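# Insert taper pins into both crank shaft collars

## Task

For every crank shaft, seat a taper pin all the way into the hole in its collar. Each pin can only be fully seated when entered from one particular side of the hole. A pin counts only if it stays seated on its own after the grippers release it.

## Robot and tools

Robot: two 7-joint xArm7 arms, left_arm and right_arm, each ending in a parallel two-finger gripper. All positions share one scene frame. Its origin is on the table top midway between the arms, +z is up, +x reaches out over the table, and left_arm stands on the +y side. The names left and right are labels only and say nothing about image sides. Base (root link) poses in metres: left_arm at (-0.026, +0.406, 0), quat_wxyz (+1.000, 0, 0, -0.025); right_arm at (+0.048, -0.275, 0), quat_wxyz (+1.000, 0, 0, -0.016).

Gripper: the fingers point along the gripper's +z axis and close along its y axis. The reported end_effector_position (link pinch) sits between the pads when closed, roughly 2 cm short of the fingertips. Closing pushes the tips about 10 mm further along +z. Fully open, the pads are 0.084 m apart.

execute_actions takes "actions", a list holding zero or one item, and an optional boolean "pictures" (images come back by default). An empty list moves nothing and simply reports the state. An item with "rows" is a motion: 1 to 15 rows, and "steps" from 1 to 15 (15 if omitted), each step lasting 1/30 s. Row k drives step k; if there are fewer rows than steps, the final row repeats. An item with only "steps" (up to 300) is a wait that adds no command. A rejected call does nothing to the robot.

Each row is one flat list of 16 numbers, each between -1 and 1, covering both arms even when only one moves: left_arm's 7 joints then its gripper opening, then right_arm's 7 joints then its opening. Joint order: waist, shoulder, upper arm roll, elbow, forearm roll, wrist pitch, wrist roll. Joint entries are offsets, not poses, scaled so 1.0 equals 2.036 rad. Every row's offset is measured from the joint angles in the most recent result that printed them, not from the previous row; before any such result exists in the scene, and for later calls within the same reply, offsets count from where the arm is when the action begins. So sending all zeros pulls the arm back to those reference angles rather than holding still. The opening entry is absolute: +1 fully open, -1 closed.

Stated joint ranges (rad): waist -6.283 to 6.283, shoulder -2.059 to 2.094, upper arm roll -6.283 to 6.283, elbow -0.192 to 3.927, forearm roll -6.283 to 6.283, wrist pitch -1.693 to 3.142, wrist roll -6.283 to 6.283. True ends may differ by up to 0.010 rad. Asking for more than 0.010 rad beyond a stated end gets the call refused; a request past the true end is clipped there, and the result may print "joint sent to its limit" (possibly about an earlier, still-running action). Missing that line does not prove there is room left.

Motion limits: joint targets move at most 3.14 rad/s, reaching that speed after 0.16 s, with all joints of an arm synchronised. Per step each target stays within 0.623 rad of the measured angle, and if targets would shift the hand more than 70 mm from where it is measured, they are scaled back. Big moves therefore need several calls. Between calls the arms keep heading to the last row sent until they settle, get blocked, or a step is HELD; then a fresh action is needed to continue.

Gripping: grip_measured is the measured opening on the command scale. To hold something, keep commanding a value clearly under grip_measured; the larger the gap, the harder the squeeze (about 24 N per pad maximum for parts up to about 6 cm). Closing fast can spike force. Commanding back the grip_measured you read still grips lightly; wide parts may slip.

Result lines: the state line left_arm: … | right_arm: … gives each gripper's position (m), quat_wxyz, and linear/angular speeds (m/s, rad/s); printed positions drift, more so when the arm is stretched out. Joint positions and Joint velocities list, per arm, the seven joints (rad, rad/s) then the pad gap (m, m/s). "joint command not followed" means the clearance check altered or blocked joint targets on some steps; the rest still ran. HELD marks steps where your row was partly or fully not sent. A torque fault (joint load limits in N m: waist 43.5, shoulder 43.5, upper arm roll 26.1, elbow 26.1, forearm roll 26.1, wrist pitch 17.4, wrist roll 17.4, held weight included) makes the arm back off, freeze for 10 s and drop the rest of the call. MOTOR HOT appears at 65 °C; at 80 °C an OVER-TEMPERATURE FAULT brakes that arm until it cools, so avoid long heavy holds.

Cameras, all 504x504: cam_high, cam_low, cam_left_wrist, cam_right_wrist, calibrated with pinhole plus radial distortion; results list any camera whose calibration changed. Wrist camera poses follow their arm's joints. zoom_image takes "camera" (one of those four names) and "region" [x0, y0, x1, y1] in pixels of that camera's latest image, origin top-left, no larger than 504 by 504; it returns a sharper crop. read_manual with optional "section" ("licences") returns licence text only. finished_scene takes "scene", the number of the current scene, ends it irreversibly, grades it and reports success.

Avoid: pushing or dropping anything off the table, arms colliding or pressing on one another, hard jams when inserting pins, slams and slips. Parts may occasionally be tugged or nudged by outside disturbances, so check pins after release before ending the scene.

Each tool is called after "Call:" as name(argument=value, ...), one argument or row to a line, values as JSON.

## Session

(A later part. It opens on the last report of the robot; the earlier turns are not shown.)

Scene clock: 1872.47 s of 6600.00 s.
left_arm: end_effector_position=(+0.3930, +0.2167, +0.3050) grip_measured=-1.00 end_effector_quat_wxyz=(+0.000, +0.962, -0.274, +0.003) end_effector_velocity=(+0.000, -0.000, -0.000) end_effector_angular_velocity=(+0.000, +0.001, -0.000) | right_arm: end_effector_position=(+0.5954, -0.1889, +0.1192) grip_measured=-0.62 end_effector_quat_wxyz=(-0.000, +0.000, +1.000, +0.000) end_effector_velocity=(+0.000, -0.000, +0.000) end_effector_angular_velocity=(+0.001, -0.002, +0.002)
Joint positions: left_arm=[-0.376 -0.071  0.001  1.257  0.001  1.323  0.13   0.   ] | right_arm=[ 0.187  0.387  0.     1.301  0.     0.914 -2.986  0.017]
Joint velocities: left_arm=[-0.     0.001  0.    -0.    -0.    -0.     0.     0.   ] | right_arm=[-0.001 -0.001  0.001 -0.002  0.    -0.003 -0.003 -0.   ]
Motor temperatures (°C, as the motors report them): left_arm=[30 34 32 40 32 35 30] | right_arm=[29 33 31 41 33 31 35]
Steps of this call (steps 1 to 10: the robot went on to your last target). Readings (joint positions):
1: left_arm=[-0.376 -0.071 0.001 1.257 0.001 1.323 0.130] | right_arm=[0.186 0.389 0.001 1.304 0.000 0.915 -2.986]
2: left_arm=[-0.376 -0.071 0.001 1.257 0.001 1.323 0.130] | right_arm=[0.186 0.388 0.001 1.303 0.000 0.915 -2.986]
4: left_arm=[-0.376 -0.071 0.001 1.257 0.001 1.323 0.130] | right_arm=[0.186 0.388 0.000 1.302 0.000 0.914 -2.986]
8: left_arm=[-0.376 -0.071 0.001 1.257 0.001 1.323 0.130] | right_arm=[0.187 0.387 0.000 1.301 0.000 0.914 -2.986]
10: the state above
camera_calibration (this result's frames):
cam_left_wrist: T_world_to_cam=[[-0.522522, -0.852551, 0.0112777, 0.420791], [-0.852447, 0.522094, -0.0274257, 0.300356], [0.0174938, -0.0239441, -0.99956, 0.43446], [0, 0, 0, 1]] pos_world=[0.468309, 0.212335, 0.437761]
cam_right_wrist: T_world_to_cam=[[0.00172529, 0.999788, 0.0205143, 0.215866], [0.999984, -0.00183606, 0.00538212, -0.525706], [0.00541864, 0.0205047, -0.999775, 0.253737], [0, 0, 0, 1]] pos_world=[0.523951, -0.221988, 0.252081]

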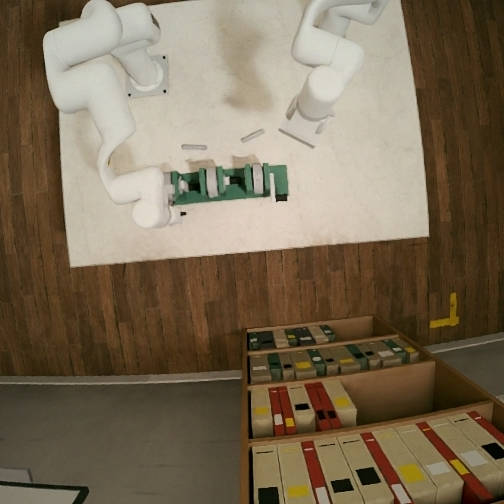

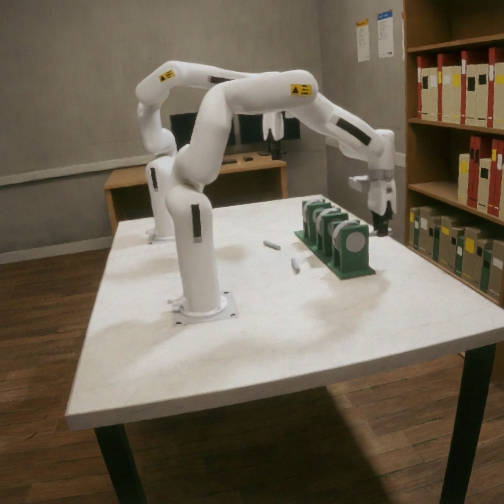

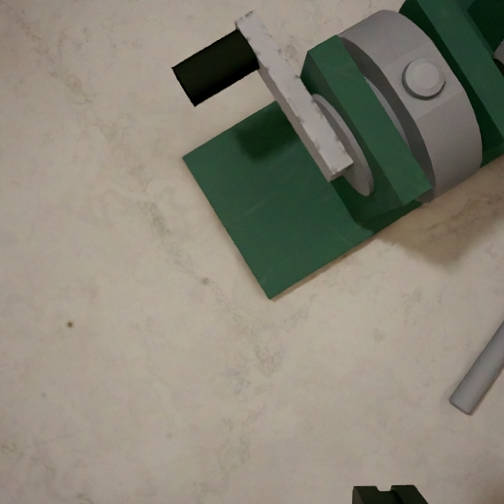

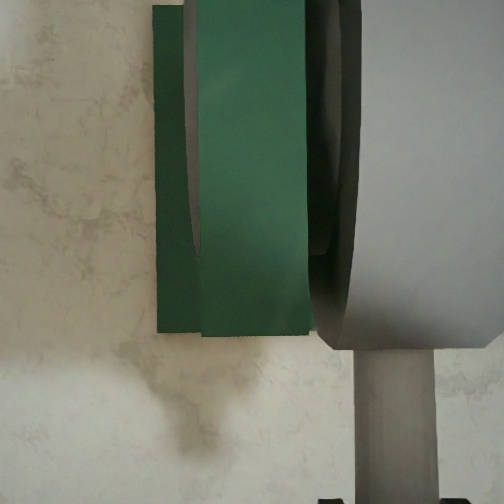

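Call:
execute_actions(
  actions=[
    {"rows":[[0,0,0,0,0,0,0,-1, 0.0002,-0.0024,0,-0.0036,0,-0.0012,0.0002,-1],[0,0,0,0,0,0,0,-1, 0.0004,-0.0048,0,-0.0071,0,-0.0024,0.0004,-1],[0,0,0,0,0,0,0,-1, 0.0006,-0.0072,0,-0.0107,0,-0.0036,0.0006,-1],[0,0,0,0,0,0,0,-1, 0.0008,-0.0096,0,-0.0142,0,-0.0048,0.0008,-1],[0,0,0,0,0,0,0,-1, 0.001,-0.012,0,-0.0178,0,-0.006,0.001,-1],[0,0,0,0,0,0,0,-1, 0.0012,-0.0144,0,-0.0214,0,-0.0072,0.0012,-1],[0,0,0,0,0,0,0,-1, 0.0014,-0.0168,0,-0.0249,0,-0.0084,0.0014,-1],[0,0,0,0,0,0,0,-1, 0.0016,-0.0192,0,-0.0285,0,-0.0096,0.0016,-1],[0,0,0,0,0,0,0,-1, 0.0018,-0.0216,0,-0.032,0,-0.0108,0.0018,-1],[0,0,0,0,0,0,0,-1, 0.002,-0.0236,0,-0.0356,0,-0.012,0.002,-1]],"steps":15},
  ],
)

Call:
zoom_image(
  camera="cam_low",
  region=[330, 205, 410, 265],
)

Scene clock: 1880.37 s of 6600.00 s.
left_arm: end_effector_position=(+0.3930, +0.2167, +0.3050) grip_measured=-1.00 end_effector_quat_wxyz=(+0.000, +0.962, -0.274, +0.003) end_effector_velocity=(+0.000, -0.000, -0.000) end_effector_angular_velocity=(-0.000, -0.001, +0.000) | right_arm: end_effector_position=(+0.5799, -0.1891, +0.1189) grip_measured=-0.62 end_effector_quat_wxyz=(-0.000, +0.000, +1.000, +0.000) end_effector_velocity=(-0.007, -0.001, -0.002) end_effector_angular_velocity=(-0.001, +0.001, +0.001)
Joint positions: left_arm=[-0.376 -0.071  0.001  1.257  0.001  1.323  0.13   0.   ] | right_arm=[ 0.19   0.341  0.001  1.231  0.     0.891 -2.982  0.017]
Joint velocities: left_arm=[-0.     0.001 -0.     0.     0.    -0.001 -0.     0.   ] | right_arm=[ 0.002 -0.018 -0.001 -0.032 -0.    -0.013  0.    -0.   ]
Motor temperatures (°C, as the motors report them): left_arm=[30 34 32 40 32 35 30] | right_arm=[29 33 31 41 33 31 35]
Steps of this call (steps 1 to 15: the robot went on to your last target; steps 16 to 90: nothing new was sent; then 4.40 s passed at rest; steps 91 to 105: all 15 steps of this action). Readings (joint positions):
91: left_arm=[-0.376 -0.071 0.001 1.257 0.001 1.323 0.130] | right_arm=[0.187 0.387 0.000 1.300 0.000 0.914 -2.986]
92: left_arm=[-0.376 -0.071 0.001 1.257 0.001 1.323 0.130] | right_arm=[0.187 0.385 0.000 1.298 0.000 0.913 -2.986]
94: left_arm=[-0.376 -0.071 0.001 1.257 0.001 1.323 0.130] | right_arm=[0.187 0.379 0.000 1.290 0.000 0.910 -2.985]
98: left_arm=[-0.376 -0.071 0.001 1.257 0.001 1.323 0.130] | right_arm=[0.189 0.362 0.000 1.264 0.000 0.902 -2.984]
105: the state above
camera_calibration (this result's frames):
cam_left_wrist: T_world_to_cam=[[-0.522521, -0.852552, 0.0112777, 0.420791], [-0.852447, 0.522094, -0.0274257, 0.300356], [0.0174937, -0.0239442, -0.99956, 0.43446], [0, 0, 0, 1]] pos_world=[0.468309, 0.212335, 0.43776]
cam_right_wrist: T_world_to_cam=[[0.00161973, 0.999788, 0.0205046, 0.216206], [0.999984, -0.00172985, 0.00535401, -0.510204], [0.00538835, 0.0204956, -0.999775, 0.253541], [0, 0, 0, 1]] pos_world=[0.50848, -0.22224, 0.251783]

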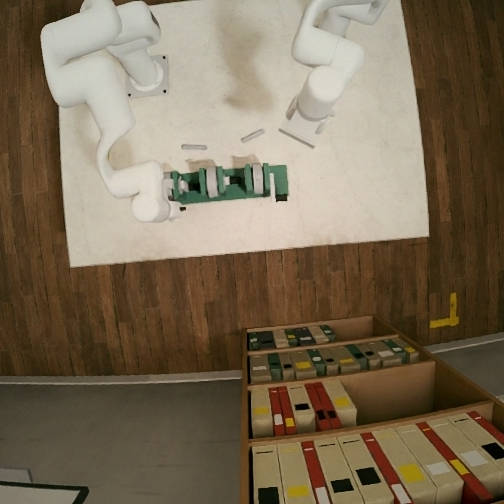

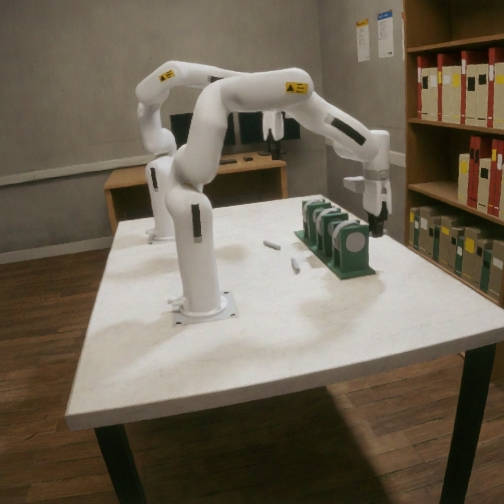

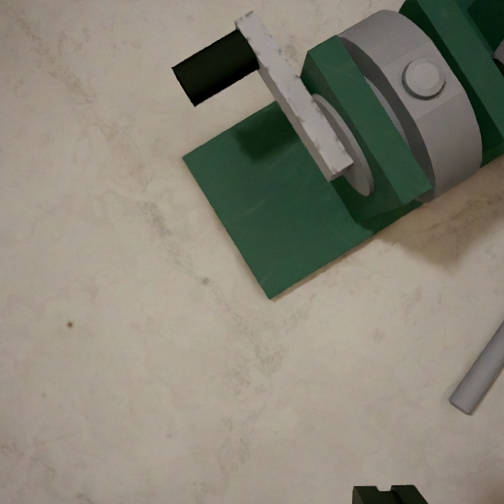

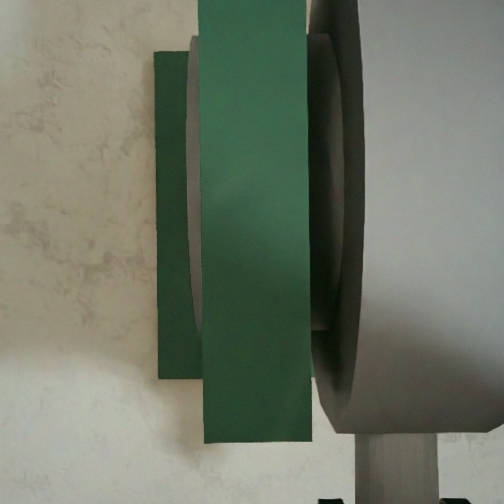

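Region (330, 205, 410, 265) of cam_low's 504x504 image, scaled by 6.300, with more detail than that image has; it fills the top 378 rows of this view, and the rest is white.

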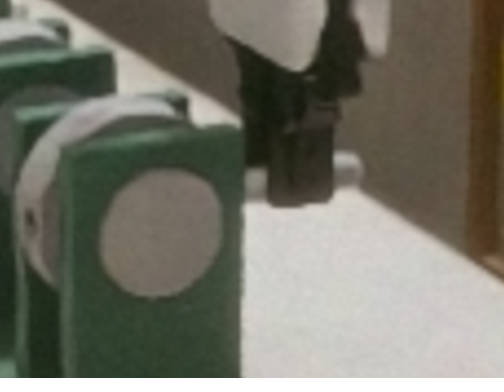

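Call:
execute_actions(
  actions=[
    {"rows":[[0,0,0,0,0,0,0,-1, 0.0002,-0.002,0,-0.003,0,-0.0009,0.0002,-1],[0,0,0,0,0,0,0,-1, 0.0004,-0.004,0,-0.006,0,-0.0018,0.0004,-1],[0,0,0,0,0,0,0,-1, 0.0006,-0.006,0,-0.009,0,-0.0027,0.0006,-1],[0,0,0,0,0,0,0,-1, 0.0008,-0.008,0,-0.012,0,-0.0036,0.0008,-1],[0,0,0,0,0,0,0,-1, 0.001,-0.010,0,-0.015,0,-0.0045,0.001,-1],[0,0,0,0,0,0,0,-1, 0.0012,-0.012,0,-0.018,0,-0.0054,0.0012,-1],[0,0,0,0,0,0,0,-1, 0.0014,-0.014,0,-0.021,0,-0.0063,0.0014,-1],[0,0,0,0,0,0,0,-1, 0.0015,-0.0155,0,-0.0225,0,-0.0068,0.0015,-1]],"steps":15},
  ],
)

Scene clock: 1886.90 s of 6600.00 s.
left_arm: end_effector_position=(+0.3930, +0.2167, +0.3050) grip_measured=-1.00 end_effector_quat_wxyz=(+0.000, +0.962, -0.274, +0.003) end_effector_velocity=(+0.000, -0.000, +0.001) end_effector_angular_velocity=(-0.001, -0.001, -0.000) | right_arm: end_effector_position=(+0.5694, -0.1892, +0.1189) grip_measured=-0.62 end_effector_quat_wxyz=(-0.000, +0.000, +1.000, +0.000) end_effector_velocity=(-0.002, -0.001, +0.000) end_effector_angular_velocity=(-0.001, -0.000, -0.001)
Joint positions: left_arm=[-0.376 -0.071  0.001  1.257  0.001  1.323  0.13   0.   ] | right_arm=[ 0.193  0.31   0.001  1.187  0.     0.877 -2.979  0.017]
Joint velocities: left_arm=[ 0.    -0.001 -0.     0.001 -0.001  0.001  0.     0.   ] | right_arm=[ 0.002 -0.008 -0.003 -0.011 -0.    -0.004  0.001 -0.   ]
Motor temperatures (°C, as the motors report them): left_arm=[30 34 32 40 32 35 30] | right_arm=[29 33 31 41 33 31 35]
Steps of this call (steps 1 to 15: the robot went on to your last target; steps 16 to 90: nothing new was sent; then 3.03 s passed at rest; steps 91 to 105: all 15 steps of this action). Readings (joint positions):
91: left_arm=[-0.376 -0.071 0.001 1.257 0.001 1.323 0.130] | right_arm=[0.191 0.339 0.000 1.228 0.000 0.889 -2.982]
92: left_arm=[-0.376 -0.071 0.001 1.257 0.001 1.323 0.130] | right_arm=[0.191 0.338 0.000 1.227 0.000 0.889 -2.982]
94: left_arm=[-0.376 -0.071 0.001 1.257 0.001 1.323 0.130] | right_arm=[0.191 0.334 0.000 1.221 0.000 0.887 -2.981]
98: left_arm=[-0.376 -0.071 0.001 1.257 0.001 1.323 0.130] | right_arm=[0.193 0.320 0.001 1.200 0.000 0.881 -2.980]
105: the state above
camera_calibration (this result's frames):
cam_left_wrist: T_world_to_cam=[[-0.522521, -0.852552, 0.0112777, 0.420791], [-0.852447, 0.522094, -0.0274258, 0.300356], [0.0174938, -0.0239442, -0.99956, 0.43446], [0, 0, 0, 1]] pos_world=[0.468309, 0.212335, 0.43776]
cam_right_wrist: T_world_to_cam=[[0.001579, 0.99979, 0.0204251, 0.216312], [0.999987, -0.00167819, 0.00484, -0.499635], [0.00487326, 0.0204172, -0.99978, 0.253828], [0, 0, 0, 1]] pos_world=[0.49805, -0.222287, 0.251772]

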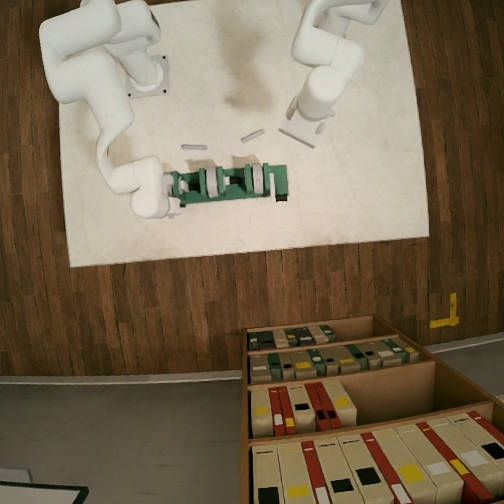

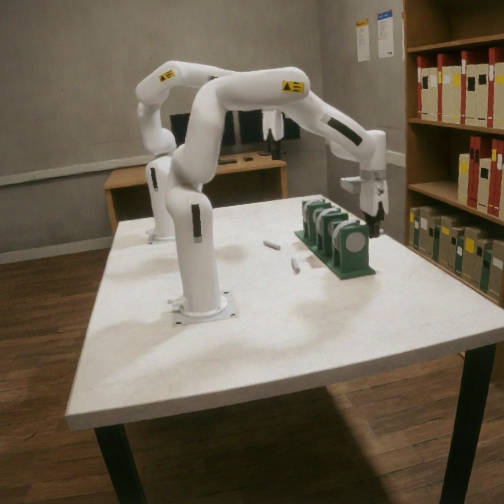

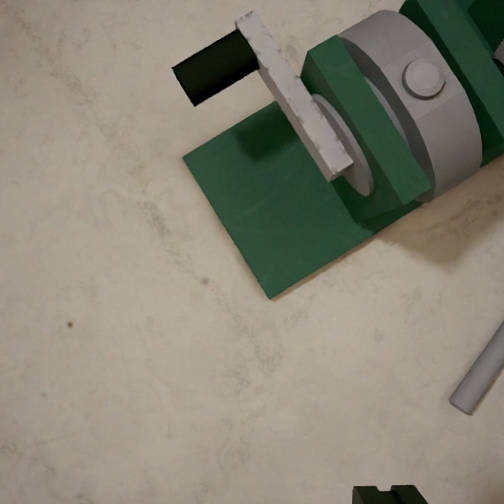

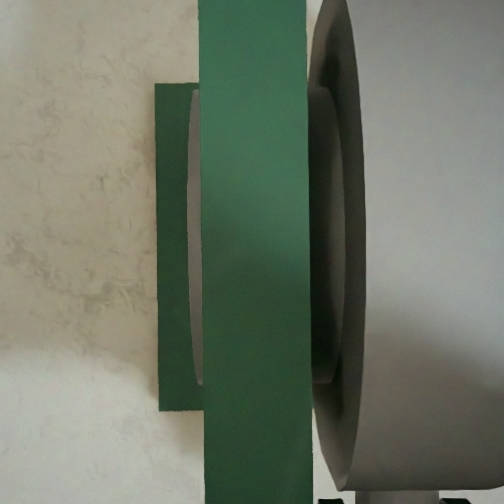

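Call:
execute_actions(
  actions=[
    {"rows":[[0,0,0,0,0,0,0,-1, 0,0,0,0,0,0,0,-0.4],[0,0,0,0,0,0,0,-1, 0,0,0,0,0,0,0,-0.4],[0,0,0,0,0,0,0,-1, 0,0,0,0,0,0,0,-0.4],[0,0,0,0,0,0,0,-1, 0,0,0,0,0,0,0,-0.4],[0,0,0,0,0,0,0,-1, -0.0015,0.017,0,0.025,0,0.0075,-0.0015,-0.4],[0,0,0,0,0,0,0,-1, -0.003,0.0335,0,0.050,0,0.0155,-0.003,-0.4]],"steps":15},
  ],
)

Scene clock: 1895.27 s of 6600.00 s.
left_arm: end_effector_position=(+0.3930, +0.2167, +0.3050) grip_measured=-1.00 end_effector_quat_wxyz=(+0.000, +0.962, -0.274, +0.003) end_effector_velocity=(+0.000, -0.000, +0.000) end_effector_angular_velocity=(-0.000, -0.001, +0.001) | right_arm: end_effector_position=(+0.5921, -0.1888, +0.1194) grip_measured=-0.42 end_effector_quat_wxyz=(+0.001, +0.000, +1.000, +0.000) end_effector_velocity=(+0.008, +0.002, +0.002) end_effector_angular_velocity=(+0.001, -0.002, +0.003)
Joint positions: left_arm=[-0.376 -0.071  0.001  1.257  0.001  1.323  0.13   0.   ] | right_arm=[ 0.188  0.376  0.     1.285  0.     0.907 -2.985  0.026]
Joint velocities: left_arm=[-0.     0.    -0.     0.001  0.    -0.001 -0.001  0.   ] | right_arm=[-0.001  0.021  0.002  0.037  0.     0.014 -0.001  0.   ]
Motor temperatures (°C, as the motors report them): left_arm=[30 34 32 40 32 35 30] | right_arm=[29 33 31 41 33 31 35]
Steps of this call (steps 1 to 15: the robot went on to your last target; steps 16 to 90: nothing new was sent; then 4.87 s passed at rest; steps 91 to 105: all 15 steps of this action). Readings (joint positions):
91: left_arm=[-0.376 -0.071 0.001 1.257 0.001 1.323 0.130] | right_arm=[0.194 0.309 0.001 1.186 0.000 0.877 -2.979]
92: left_arm=[-0.376 -0.071 0.001 1.257 0.001 1.323 0.130] | right_arm=[0.193 0.309 0.000 1.186 0.000 0.877 -2.979]
94: left_arm=[-0.376 -0.071 0.001 1.257 0.001 1.323 0.130] | right_arm=[0.193 0.309 0.000 1.187 0.000 0.877 -2.979]
98: left_arm=[-0.376 -0.071 0.001 1.257 0.001 1.323 0.130] | right_arm=[0.191 0.339 0.001 1.232 0.000 0.892 -2.982]
105: the state above
camera_calibration (this result's frames):
cam_left_wrist: T_world_to_cam=[[-0.522521, -0.852552, 0.0112777, 0.420791], [-0.852447, 0.522094, -0.027426, 0.300356], [0.0174941, -0.0239443, -0.99956, 0.43446], [0, 0, 0, 1]] pos_world=[0.468309, 0.212335, 0.437761]
cam_right_wrist: T_world_to_cam=[[0.0016751, 0.999784, 0.0207277, 0.215809], [0.999976, -0.00181283, 0.00662788, -0.522562], [0.00666403, 0.0207161, -0.999763, 0.25323], [0, 0, 0, 1]] pos_world=[0.5205, -0.221956, 0.25216]

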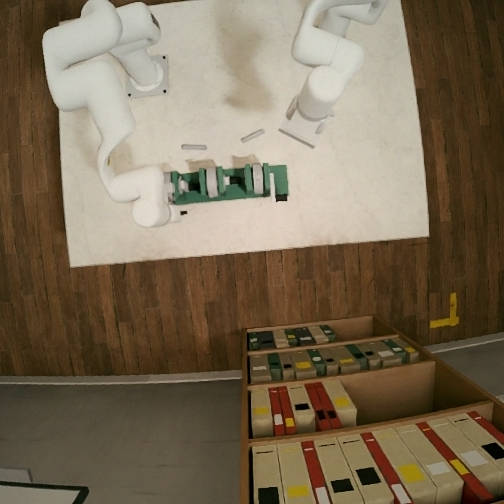

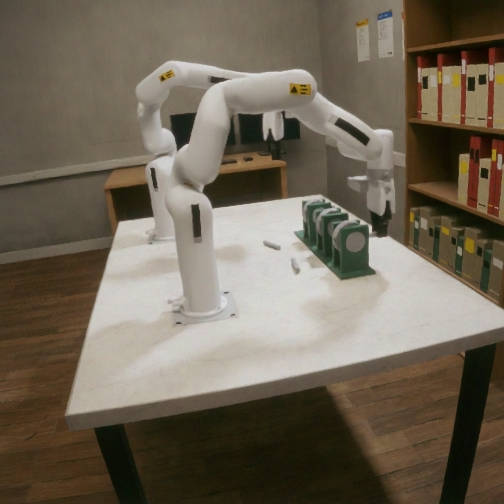

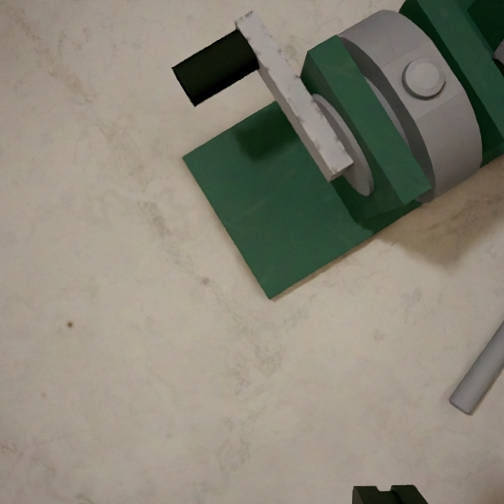

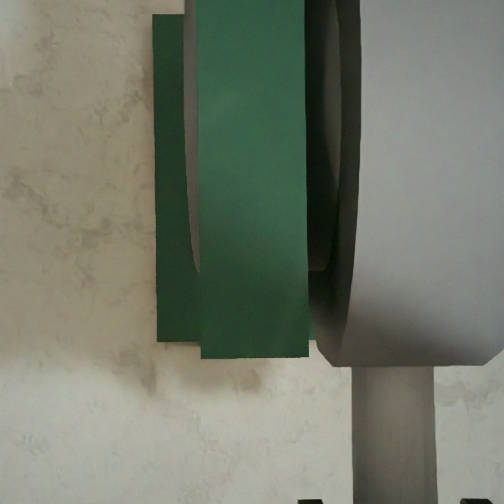

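Pin stays in the hole. Regrasp and push.

Call:
execute_actions(
  actions=[
    {"rows":[[0,0,0,0,0,0,0,-1, 0,0,0,0,0,0,0,-0.55],[0,0,0,0,0,0,0,-1, 0,0,0,0,0,0,0,-0.7],[0,0,0,0,0,0,0,-1, 0,0,0,0,0,0,0,-1]],"steps":10},
  ],
  pictures=false,
)

Call:
execute_actions(
  actions=[
    {"rows":[[0,0,0,0,0,0,0,-1, 0.0003,-0.0033,0,-0.0048,0,-0.0015,0.0003,-1],[0,0,0,0,0,0,0,-1, 0.0005,-0.0066,0,-0.0097,0,-0.003,0.0005,-1],[0,0,0,0,0,0,0,-1, 0.0008,-0.0099,0,-0.0145,0,-0.0045,0.0008,-1],[0,0,0,0,0,0,0,-1, 0.001,-0.0132,0,-0.0194,0,-0.006,0.001,-1],[0,0,0,0,0,0,0,-1, 0.0013,-0.0165,0,-0.0242,0,-0.0075,0.0013,-1],[0,0,0,0,0,0,0,-1, 0.0015,-0.0198,0,-0.029,0,-0.009,0.0015,-1],[0,0,0,0,0,0,0,-1, 0.0018,-0.0231,0,-0.0339,0,-0.0105,0.0018,-1],[0,0,0,0,0,0,0,-1, 0.002,-0.0264,0,-0.0387,0,-0.012,0.002,-1],[0,0,0,0,0,0,0,-1, 0.0023,-0.0297,0,-0.0436,0,-0.0135,0.0023,-1],[0,0,0,0,0,0,0,-1, 0.0027,-0.0328,0,-0.0484,0,-0.015,0.0027,-1]],"steps":15},
  ],
)

Scene clock: 1905.30 s of 6600.00 s.
left_arm: end_effector_position=(+0.3930, +0.2167, +0.3050) grip_measured=-1.00 end_effector_quat_wxyz=(+0.000, +0.962, -0.274, +0.003) end_effector_velocity=(-0.000, +0.000, -0.000) end_effector_angular_velocity=(+0.000, +0.001, +0.002) | right_arm: end_effector_position=(+0.5923, -0.1889, +0.1195) grip_measured=-0.61 end_effector_quat_wxyz=(+0.001, +0.000, +1.000, +0.000) end_effector_velocity=(-0.000, +0.001, +0.000) end_effector_angular_velocity=(+0.001, -0.001, +0.001)
Joint positions: left_arm=[-0.376 -0.071  0.001  1.257  0.001  1.323  0.13   0.   ] | right_arm=[ 0.187  0.376  0.     1.285  0.     0.907 -2.985  0.017]
Joint velocities: left_arm=[-0.    -0.    -0.    -0.001 -0.     0.    -0.002  0.   ] | right_arm=[-0.    -0.001  0.003 -0.001  0.    -0.001  0.001 -0.   ]
Motor temperatures (°C, as the motors report them): left_arm=[30 34 32 40 32 35 30] | right_arm=[29 33 31 41 33 31 35]
Steps of this call (steps 1 to 15: the robot went on to your last target; steps 16 to 90: nothing new was sent; then 6.70 s passed at rest; steps 91 to 100: all 10 steps of this action). Readings (joint positions):
91: left_arm=[-0.376 -0.071 0.001 1.257 0.001 1.323 0.130] | right_arm=[0.187 0.378 0.001 1.288 0.000 0.909 -2.985]
92: left_arm=[-0.376 -0.071 0.001 1.257 0.001 1.323 0.130] | right_arm=[0.187 0.378 0.001 1.287 0.000 0.908 -2.985]
94: left_arm=[-0.376 -0.071 0.001 1.257 0.001 1.323 0.130] | right_arm=[0.187 0.377 0.000 1.286 0.000 0.908 -2.985]
98: left_arm=[-0.376 -0.071 0.001 1.257 0.001 1.323 0.130] | right_arm=[0.187 0.376 0.000 1.285 0.000 0.907 -2.985]
100: the state above

Scene clock: 1905.80 s of 6600.00 s.
left_arm: end_effector_position=(+0.3930, +0.2167, +0.3050) grip_measured=-1.00 end_effector_quat_wxyz=(+0.000, +0.962, -0.274, +0.003) end_effector_velocity=(-0.000, +0.000, -0.000) end_effector_angular_velocity=(+0.001, -0.000, -0.001) | right_arm: end_effector_position=(+0.5706, -0.1892, +0.1195) grip_measured=-0.61 end_effector_quat_wxyz=(+0.000, -0.000, +1.000, +0.000) end_effector_velocity=(-0.009, -0.001, -0.000) end_effector_angular_velocity=(+0.000, -0.002, -0.003)
Joint positions: left_arm=[-0.376 -0.071  0.001  1.257  0.001  1.323  0.13   0.   ] | right_arm=[ 0.193  0.312  0.001  1.191  0.     0.878 -2.98   0.017]
Joint velocities: left_arm=[ 0.    -0.001 -0.    -0.002  0.    -0.001  0.001  0.   ] | right_arm=[ 0.003 -0.029 -0.002 -0.043  0.    -0.016  0.004 -0.   ]
Motor temperatures (°C, as the motors report them): left_arm=[30 34 32 40 32 35 30] | right_arm=[29 33 31 41 33 31 35]
Steps of this call (steps 1 to 15: all 15 steps of this action). Readings (joint positions):
1: left_arm=[-0.376 -0.071 0.001 1.257 0.001 1.323 0.130] | right_arm=[0.187 0.376 0.000 1.285 0.000 0.907 -2.985]
2: left_arm=[-0.376 -0.071 0.001 1.257 0.001 1.323 0.130] | right_arm=[0.188 0.374 0.000 1.282 0.000 0.906 -2.985]
4: left_arm=[-0.376 -0.071 0.001 1.257 0.001 1.323 0.130] | right_arm=[0.188 0.366 0.000 1.271 0.000 0.902 -2.984]
8: left_arm=[-0.376 -0.071 0.001 1.257 0.001 1.323 0.130] | right_arm=[0.190 0.342 0.001 1.236 0.000 0.891 -2.982]
15: the state above
camera_calibration (this result's frames):
cam_left_wrist: T_world_to_cam=[[-0.522521, -0.852552, 0.0112777, 0.420791], [-0.852447, 0.522094, -0.0274259, 0.300356], [0.0174939, -0.0239443, -0.99956, 0.43446], [0, 0, 0, 1]] pos_world=[0.468309, 0.212335, 0.437761]
cam_right_wrist: T_world_to_cam=[[0.00132939, 0.999784, 0.0207264, 0.216406], [0.999981, -0.00145448, 0.00602167, -0.500889], [0.00605052, 0.020718, -0.999767, 0.253839], [0, 0, 0, 1]] pos_world=[0.499055, -0.222347, 0.252311]

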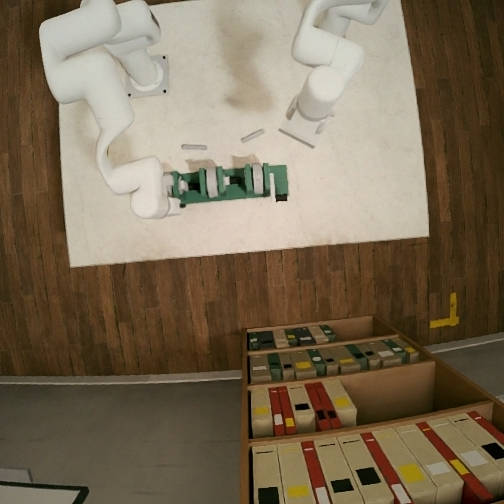

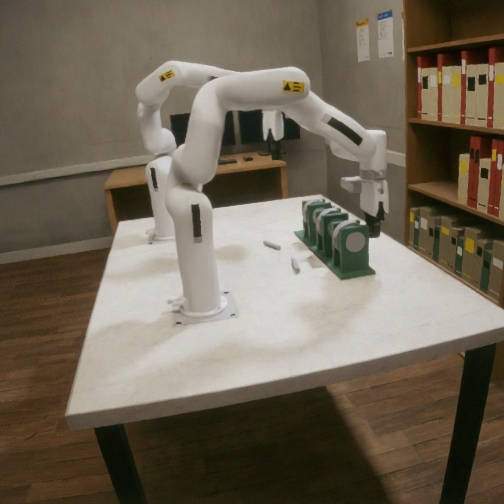

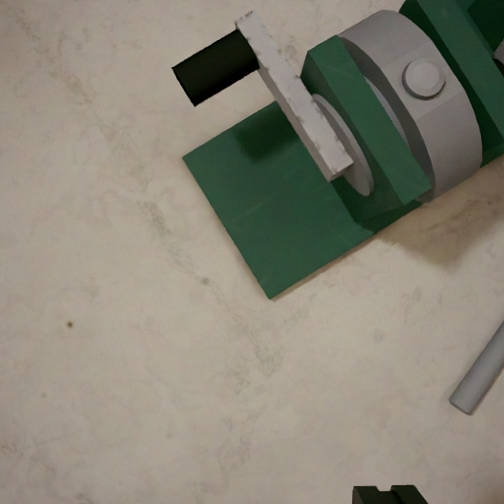

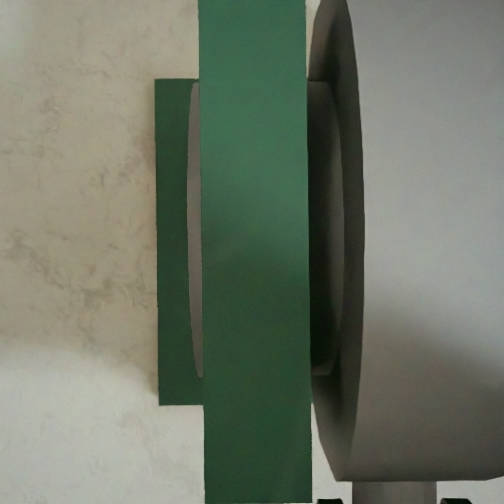

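Call:
execute_actions(
  actions=[
    {"rows":[[0,0,0,0,0,0,0,-1, 0,0,0,0,0,0,0,-0.3],[0,0,0,0,0,0,0,-1, 0,0,0,0,0,0,0,-0.3],[0,0,0,0,0,0,0,-1, 0,0,0,0,0,0,0,-0.3],[0,0,0,0,0,0,0,-1, 0,0,0,0,0,0,0,-0.3],[0,0,0,0,0,0,0,-1, -0.003,0.03,0,0.045,0,0.015,-0.003,-0.3],[0,0,0,0,0,0,0,-1, -0.0059,0.0634,0,0.0938,0,0.0310,-0.0054,-0.3]],"steps":15},
  ],
)

Scene clock: 1911.80 s of 6600.00 s.
left_arm: end_effector_position=(+0.3930, +0.2167, +0.3050) grip_measured=-1.00 end_effector_quat_wxyz=(+0.000, +0.962, -0.274, +0.003) end_effector_velocity=(-0.001, +0.000, -0.001) end_effector_angular_velocity=(+0.001, +0.003, +0.000) | right_arm: end_effector_position=(+0.6105, -0.1897, +0.1183) grip_measured=-0.32 end_effector_quat_wxyz=(-0.001, +0.001, +1.000, +0.000) end_effector_velocity=(+0.021, +0.007, +0.005) end_effector_angular_velocity=(+0.005, -0.007, +0.012)
Joint positions: left_arm=[-0.376 -0.071  0.001  1.257  0.001  1.323  0.13   0.   ] | right_arm=[ 0.181  0.435  0.     1.372  0.     0.938 -2.99   0.03 ]
Joint velocities: left_arm=[-0.     0.001 -0.    -0.002 -0.     0.    -0.     0.   ] | right_arm=[-0.     0.057  0.007  0.101  0.001  0.037 -0.006  0.   ]
Motor temperatures (°C, as the motors report them): left_arm=[30 34 32 40 32 35 30] | right_arm=[29 33 31 41 33 31 35]
Steps of this call (steps 1 to 15: the robot went on to your last target; steps 16 to 90: nothing new was sent; then 2.50 s passed at rest; steps 91 to 105: all 15 steps of this action). Readings (joint positions):
91: left_arm=[-0.376 -0.071 0.001 1.257 0.001 1.323 0.130] | right_arm=[0.193 0.309 0.000 1.187 0.000 0.877 -2.980]
92: left_arm=[-0.376 -0.071 0.001 1.257 0.001 1.323 0.130] | right_arm=[0.193 0.310 -0.000 1.187 0.000 0.878 -2.980]
94: left_arm=[-0.376 -0.071 0.001 1.257 0.001 1.323 0.130] | right_arm=[0.192 0.312 -0.001 1.188 -0.000 0.879 -2.980]
98: left_arm=[-0.376 -0.071 0.001 1.257 0.001 1.323 0.130] | right_arm=[0.189 0.347 0.000 1.243 0.000 0.898 -2.983]
105: the state above
camera_calibration (this result's frames):
cam_left_wrist: T_world_to_cam=[[-0.522521, -0.852552, 0.0112777, 0.420791], [-0.852447, 0.522094, -0.0274258, 0.300356], [0.0174939, -0.0239443, -0.99956, 0.43446], [0, 0, 0, 1]] pos_world=[0.468309, 0.212335, 0.437761]
cam_right_wrist: T_world_to_cam=[[0.00310605, 0.999791, 0.0202146, 0.215894], [0.999988, -0.00318009, 0.00363182, -0.540845], [0.00369534, 0.0202031, -0.999789, 0.25374], [0, 0, 0, 1]] pos_world=[0.53923, -0.222696, 0.251286]

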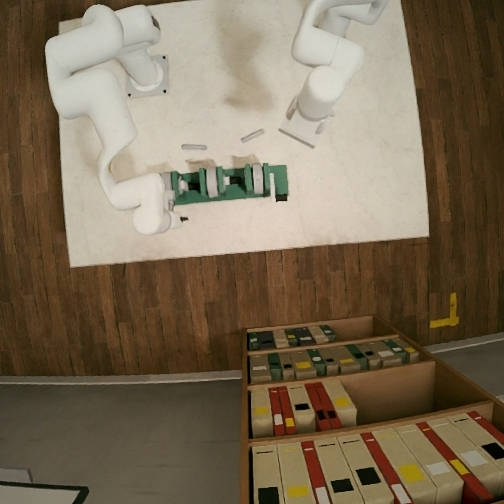

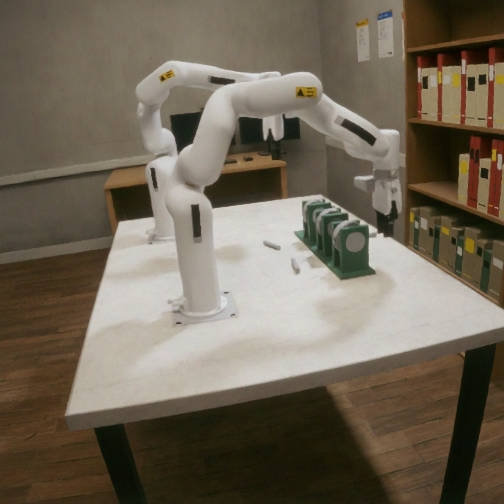

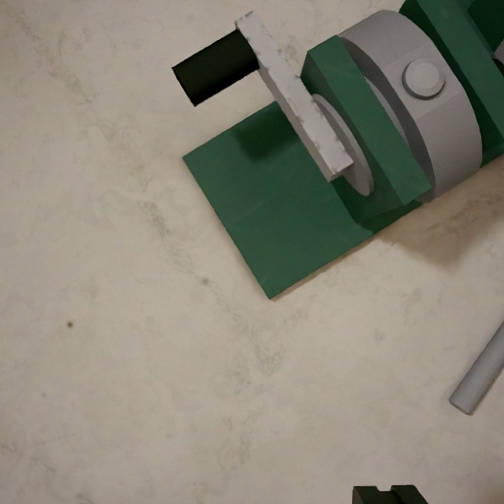

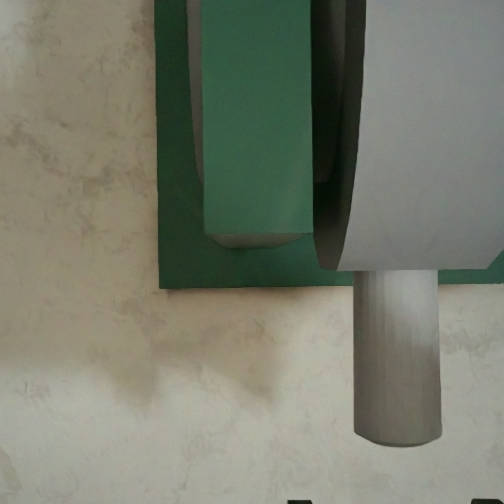

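Call:
execute_actions(
  actions=[],
)

Scene clock: 1925.23 s of 6600.00 s.
left_arm: end_effector_position=(+0.3930, +0.2167, +0.3050) grip_measured=-1.00 end_effector_quat_wxyz=(+0.000, +0.962, -0.274, +0.003) end_effector_velocity=(-0.000, -0.000, -0.000) end_effector_angular_velocity=(+0.000, +0.002, +0.001) | right_arm: end_effector_position=(+0.6126, -0.1893, +0.1189) grip_measured=-0.32 end_effector_quat_wxyz=(-0.000, +0.000, +1.000, +0.000) end_effector_velocity=(-0.000, -0.001, -0.001) end_effector_angular_velocity=(-0.000, +0.001, -0.001)
Joint positions: left_arm=[-0.376 -0.071  0.001  1.257  0.001  1.323  0.13   0.   ] | right_arm=[ 0.181  0.441  0.001  1.382  0.     0.941 -2.991  0.03 ]
Joint velocities: left_arm=[-0.     0.001  0.     0.001 -0.001  0.001 -0.001  0.   ] | right_arm=[-0.     0.001 -0.001 -0.     0.     0.     0.    -0.   ]
Motor temperatures (°C, as the motors report them): left_arm=[30 34 32 40 32 35 30] | right_arm=[29 33 31 41 33 31 35]
Steps of this call (steps 1 to 15: the robot went on to your last target; steps 16 to 90: nothing new was sent; then 10.43 s passed at rest). Readings (joint positions):
1: left_arm=[-0.376 -0.071 0.001 1.257 0.001 1.323 0.130] | right_arm=[0.181 0.437 0.001 1.375 0.000 0.939 -2.990]
2: left_arm=[-0.376 -0.071 0.001 1.257 0.001 1.323 0.130] | right_arm=[0.181 0.438 0.001 1.377 0.000 0.940 -2.990]
4: left_arm=[-0.376 -0.071 0.001 1.257 0.001 1.323 0.130] | right_arm=[0.181 0.439 0.001 1.379 0.000 0.941 -2.991]
8: left_arm=[-0.376 -0.071 0.001 1.257 0.001 1.323 0.130] | right_arm=[0.181 0.440 0.001 1.381 0.000 0.941 -2.991]
90: the state above
All arms were judged still, so your last target was given up. Only a new action makes them travel on or press farther. Fingers that are still opening or closing keep moving.
camera_calibration (this result's frames):
cam_left_wrist: T_world_to_cam=[[-0.522521, -0.852552, 0.0112778, 0.420791], [-0.852447, 0.522094, -0.0274257, 0.300356], [0.0174938, -0.0239443, -0.99956, 0.43446], [0, 0, 0, 1]] pos_world=[0.468309, 0.212335, 0.437761]
cam_right_wrist: T_world_to_cam=[[0.0023843, 0.999784, 0.0206418, 0.215785], [0.999985, -0.00248399, 0.00480557, -0.543032], [0.00485581, 0.0206301, -0.999775, 0.253699], [0, 0, 0, 1]] pos_world=[0.541277, -0.222321, 0.251798]

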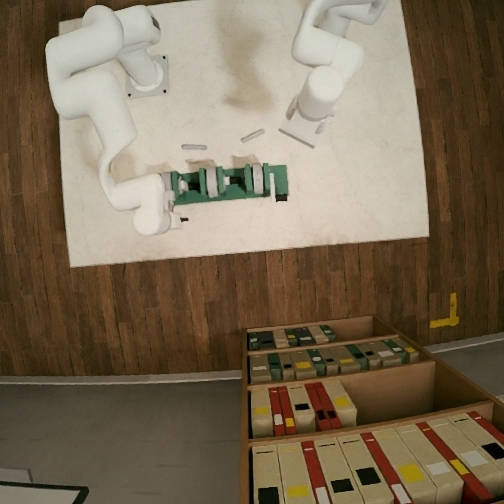

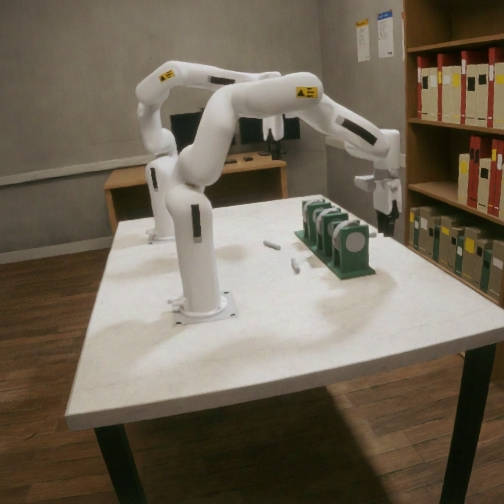

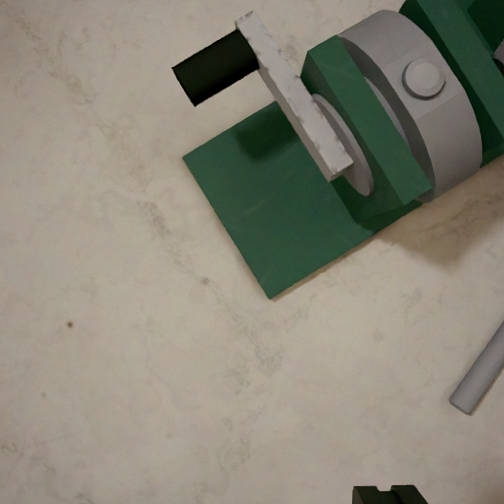

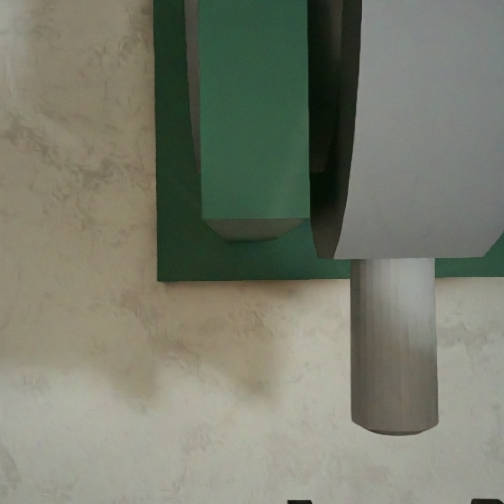

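Call:
execute_actions(
  actions=[
    {"rows": [[0,0,0,0,0,0,0,-1, 0,0.0031,0,-0.0008,0,-0.004,0,-1]], "steps": 15},
  ],
  pictures=false,
)

Scene clock: 1931.07 s of 6600.00 s.
left_arm: end_effector_position=(+0.3930, +0.2167, +0.3050) grip_measured=-1.00 end_effector_quat_wxyz=(+0.000, +0.962, -0.274, +0.003) end_effector_velocity=(-0.000, +0.000, -0.001) end_effector_angular_velocity=(+0.001, +0.001, +0.000) | right_arm: end_effector_position=(+0.6131, -0.1892, +0.1154) grip_measured=-1.00 end_effector_quat_wxyz=(-0.000, +0.000, +1.000, +0.000) end_effector_velocity=(-0.001, +0.002, -0.001) end_effector_angular_velocity=(+0.001, +0.003, +0.002)
Joint positions: left_arm=[-0.376 -0.071  0.001  1.257  0.001  1.323  0.13   0.   ] | right_arm=[ 0.181  0.447  0.001  1.38   0.     0.933 -2.991  0.   ]
Joint velocities: left_arm=[ 0.     0.     0.    -0.001  0.    -0.    -0.     0.   ] | right_arm=[ 0.001  0.001  0.003 -0.001  0.     0.001  0.     0.   ]
Motor temperatures (°C, as the motors report them): left_arm=[30 34 32 40 32 35 30] | right_arm=[29 33 31 41 33 31 35]
Steps of this call (steps 1 to 90: nothing new was sent; then 2.33 s passed at rest; steps 91 to 105: all 15 steps of this action). Readings (joint positions):
91: left_arm=[-0.376 -0.071 0.001 1.257 0.001 1.323 0.130] | right_arm=[0.181 0.441 0.001 1.382 0.000 0.941 -2.991]
92: left_arm=[-0.376 -0.071 0.001 1.257 0.001 1.323 0.130] | right_arm=[0.181 0.442 0.001 1.382 0.000 0.939 -2.991]
94: left_arm=[-0.376 -0.071 0.001 1.257 0.001 1.323 0.130] | right_arm=[0.181 0.445 0.001 1.381 0.000 0.936 -2.991]
98: left_arm=[-0.376 -0.071 0.001 1.257 0.001 1.323 0.130] | right_arm=[0.181 0.447 0.001 1.380 0.000 0.934 -2.991]
105: the state above

Call:
execute_actions(
  actions=[
    {"rows": [[0,0,0,0,0,0,0,-1, 0.002,-0.0228,0,-0.0346,0,-0.0118,0.002,-1]], "steps": 15},
  ],
  pictures=false,
)

Scene clock: 1937.10 s of 6600.00 s.
left_arm: end_effector_position=(+0.3930, +0.2167, +0.3050) grip_measured=-1.00 end_effector_quat_wxyz=(+0.000, +0.962, -0.274, +0.003) end_effector_velocity=(+0.000, +0.000, +0.001) end_effector_angular_velocity=(-0.000, -0.002, -0.001) | right_arm: end_effector_position=(+0.5982, -0.1892, +0.1155) grip_measured=-1.00 end_effector_quat_wxyz=(-0.000, +0.001, +1.000, +0.000) end_effector_velocity=(-0.002, +0.000, +0.000) end_effector_angular_velocity=(+0.001, +0.001, -0.001)
Joint positions: left_arm=[-0.376 -0.071  0.001  1.257  0.001  1.323  0.13   0.   ] | right_arm=[ 0.185  0.401  0.001  1.31   0.     0.909 -2.987  0.   ]
Joint velocities: left_arm=[-0.    -0.001 -0.     0.001  0.001  0.001  0.001  0.   ] | right_arm=[ 0.001 -0.004 -0.    -0.006  0.001 -0.001  0.002  0.   ]
Motor temperatures (°C, as the motors report them): left_arm=[30 34 32 40 32 35 30] | right_arm=[29 33 31 41 33 31 35]
Steps of this call (steps 1 to 15: the robot went on to your last target; steps 16 to 90: nothing new was sent; then 2.53 s passed at rest; steps 91 to 105: all 15 steps of this action). Readings (joint positions):
91: left_arm=[-0.376 -0.071 0.001 1.257 0.001 1.323 0.130] | right_arm=[0.181 0.447 0.001 1.380 0.000 0.933 -2.991]
92: left_arm=[-0.376 -0.071 0.001 1.257 0.001 1.323 0.130] | right_arm=[0.181 0.443 0.001 1.374 0.000 0.930 -2.990]
94: left_arm=[-0.376 -0.071 0.001 1.257 0.001 1.323 0.130] | right_arm=[0.183 0.423 0.000 1.342 0.000 0.920 -2.989]
98: left_arm=[-0.376 -0.071 0.001 1.257 0.001 1.323 0.130] | right_arm=[0.185 0.404 0.001 1.316 0.000 0.912 -2.987]
105: the state above

Call:
execute_actions(
  actions=[
    {"rows": [[0,0,0,0,0,0,0,-1, 0.002,-0.0224,0,-0.0336,0,-0.0112,0.002,-1]], "steps": 15},
  ],
)

Scene clock: 1944.37 s of 6600.00 s.
left_arm: end_effector_position=(+0.3930, +0.2167, +0.3050) grip_measured=-1.00 end_effector_quat_wxyz=(+0.000, +0.962, -0.274, +0.003) end_effector_velocity=(-0.000, +0.000, -0.000) end_effector_angular_velocity=(+0.001, +0.002, +0.001) | right_arm: end_effector_position=(+0.5833, -0.1893, +0.1156) grip_measured=-1.00 end_effector_quat_wxyz=(+0.000, +0.001, +1.000, +0.000) end_effector_velocity=(-0.002, +0.001, -0.001) end_effector_angular_velocity=(-0.000, +0.003, +0.004)
Joint positions: left_arm=[-0.376 -0.071  0.001  1.257  0.001  1.323  0.13   0.   ] | right_arm=[ 0.189  0.356  0.001  1.243  0.     0.887 -2.983  0.   ]
Joint velocities: left_arm=[ 0.     0.     0.    -0.001  0.     0.001 -0.001  0.   ] | right_arm=[ 0.002 -0.003  0.002 -0.006 -0.    -0.001 -0.001  0.   ]
Motor temperatures (°C, as the motors report them): left_arm=[30 34 32 40 32 35 30] | right_arm=[29 33 31 41 33 31 35]
Steps of this call (steps 1 to 15: the robot went on to your last target; steps 16 to 90: nothing new was sent; then 3.77 s passed at rest; steps 91 to 105: all 15 steps of this action). Readings (joint positions):
91: left_arm=[-0.376 -0.071 0.001 1.257 0.001 1.323 0.130] | right_arm=[0.185 0.400 0.001 1.309 0.000 0.909 -2.987]
92: left_arm=[-0.376 -0.071 0.001 1.257 0.001 1.323 0.130] | right_arm=[0.185 0.397 0.001 1.304 0.000 0.906 -2.986]
94: left_arm=[-0.376 -0.071 0.001 1.257 0.001 1.323 0.130] | right_arm=[0.187 0.377 0.000 1.273 0.000 0.897 -2.984]
98: left_arm=[-0.376 -0.071 0.001 1.257 0.001 1.323 0.130] | right_arm=[0.189 0.359 0.001 1.248 0.000 0.889 -2.983]
105: the state above
camera_calibration (this result's frames):
cam_left_wrist: T_world_to_cam=[[-0.522521, -0.852552, 0.0112775, 0.420791], [-0.852447, 0.522094, -0.0274259, 0.300356], [0.0174941, -0.0239441, -0.99956, 0.43446], [0, 0, 0, 1]] pos_world=[0.468309, 0.212335, 0.437761]
cam_right_wrist: T_world_to_cam=[[0.00244263, 0.999783, 0.0206883, 0.215932], [0.999981, -0.0025594, 0.00561973, -0.513802], [0.00567146, 0.0206742, -0.99977, 0.250024], [0, 0, 0, 1]] pos_world=[0.511847, -0.222369, 0.248387]

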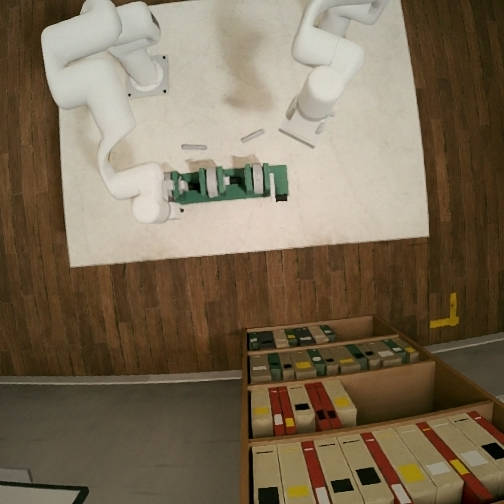

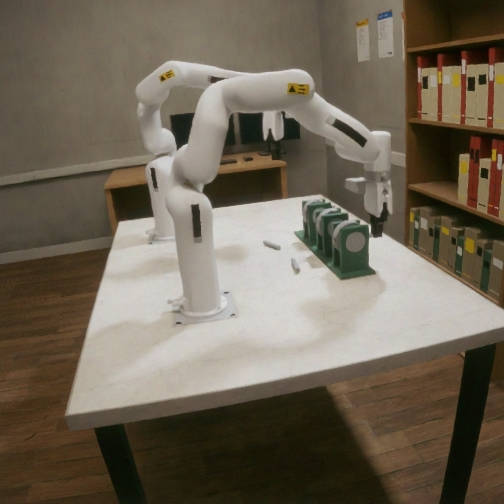

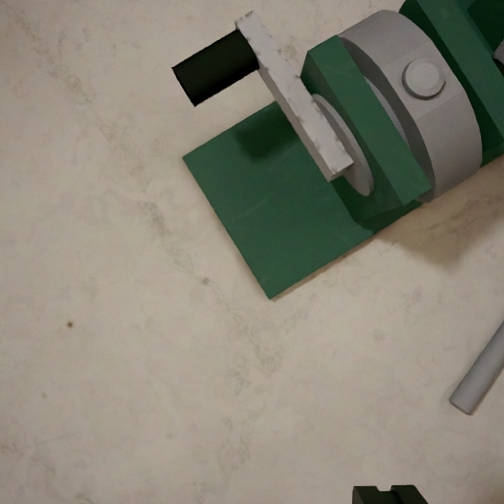

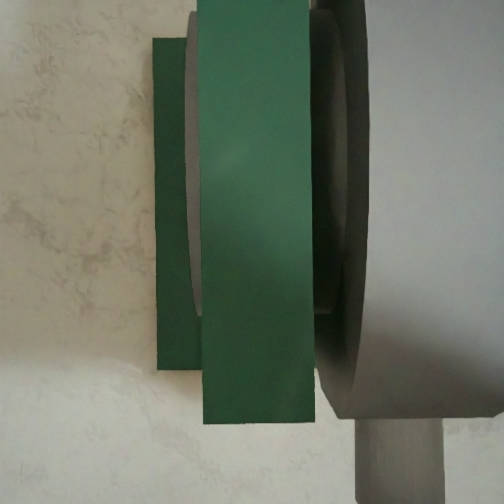

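Call:
execute_actions(
  actions=[
    {"rows": [[0,0,0,0,0,0,0,-1, 0.0022,-0.0218,0,-0.0319,0,-0.0101,0.0022,-1]], "steps": 15},
  ],
)

Scene clock: 1949.50 s of 6600.00 s.
left_arm: end_effector_position=(+0.3930, +0.2167, +0.3050) grip_measured=-1.00 end_effector_quat_wxyz=(+0.000, +0.962, -0.274, +0.003) end_effector_velocity=(-0.000, +0.000, -0.002) end_effector_angular_velocity=(+0.002, +0.003, +0.000) | right_arm: end_effector_position=(+0.5684, -0.1893, +0.1155) grip_measured=-1.00 end_effector_quat_wxyz=(+0.000, +0.001, +1.000, +0.000) end_effector_velocity=(-0.001, -0.000, -0.001) end_effector_angular_velocity=(-0.000, +0.001, -0.000)
Joint positions: left_arm=[-0.376 -0.071  0.001  1.257  0.001  1.323  0.13   0.   ] | right_arm=[ 0.193  0.312  0.001  1.178  0.001  0.866 -2.978  0.   ]
Joint velocities: left_arm=[-0.     0.002 -0.    -0.002  0.     0.    -0.001  0.   ] | right_arm=[ 0.    -0.002 -0.001 -0.005  0.    -0.002 -0.     0.   ]
Motor temperatures (°C, as the motors report them): left_arm=[30 34 32 40 32 35 30] | right_arm=[29 33 31 41 33 31 35]
Steps of this call (steps 1 to 15: the robot went on to your last target; steps 16 to 90: nothing new was sent; then 1.63 s passed at rest; steps 91 to 105: all 15 steps of this action). Readings (joint positions):
91: left_arm=[-0.376 -0.071 0.001 1.257 0.001 1.323 0.130] | right_arm=[0.189 0.355 0.001 1.241 0.000 0.886 -2.983]
92: left_arm=[-0.376 -0.071 0.001 1.257 0.001 1.323 0.130] | right_arm=[0.189 0.352 0.001 1.236 0.000 0.884 -2.982]
94: left_arm=[-0.376 -0.071 0.001 1.257 0.001 1.323 0.130] | right_arm=[0.191 0.332 0.000 1.207 0.000 0.875 -2.980]
98: left_arm=[-0.376 -0.071 0.001 1.257 0.001 1.323 0.130] | right_arm=[0.193 0.315 0.001 1.183 0.000 0.868 -2.979]
105: the state above
camera_calibration (this result's frames):
cam_left_wrist: T_world_to_cam=[[-0.522521, -0.852552, 0.0112775, 0.420791], [-0.852447, 0.522094, -0.027426, 0.300356], [0.0174942, -0.0239441, -0.99956, 0.43446], [0, 0, 0, 1]] pos_world=[0.468309, 0.212335, 0.437761]
cam_right_wrist: T_world_to_cam=[[0.00239939, 0.999784, 0.0206623, 0.215964], [0.999982, -0.00251316, 0.00548201, -0.498879], [0.00553275, 0.0206488, -0.999771, 0.250133], [0, 0, 0, 1]] pos_world=[0.496968, -0.222335, 0.248348]

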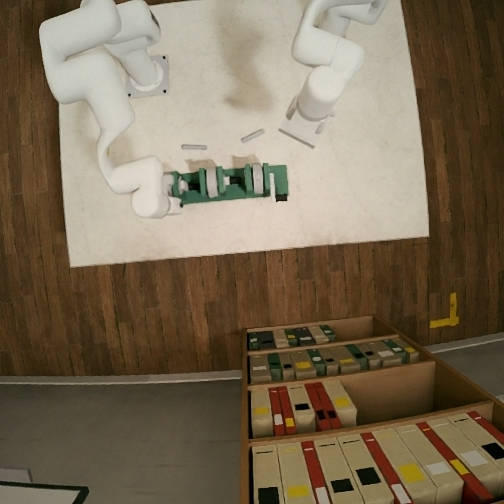

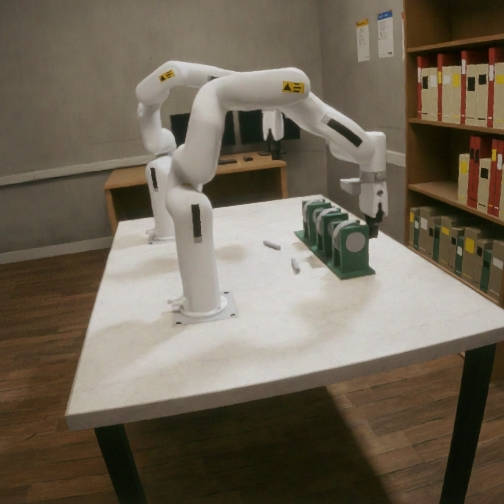

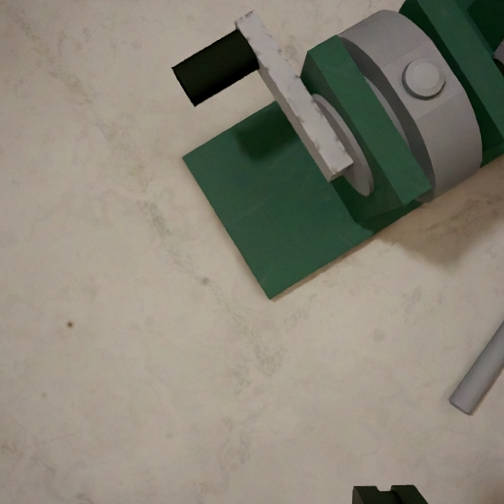

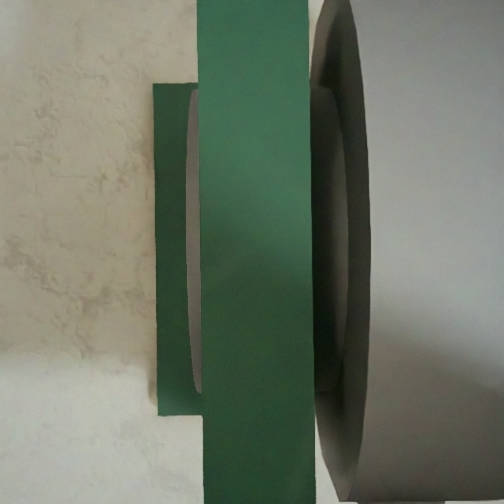

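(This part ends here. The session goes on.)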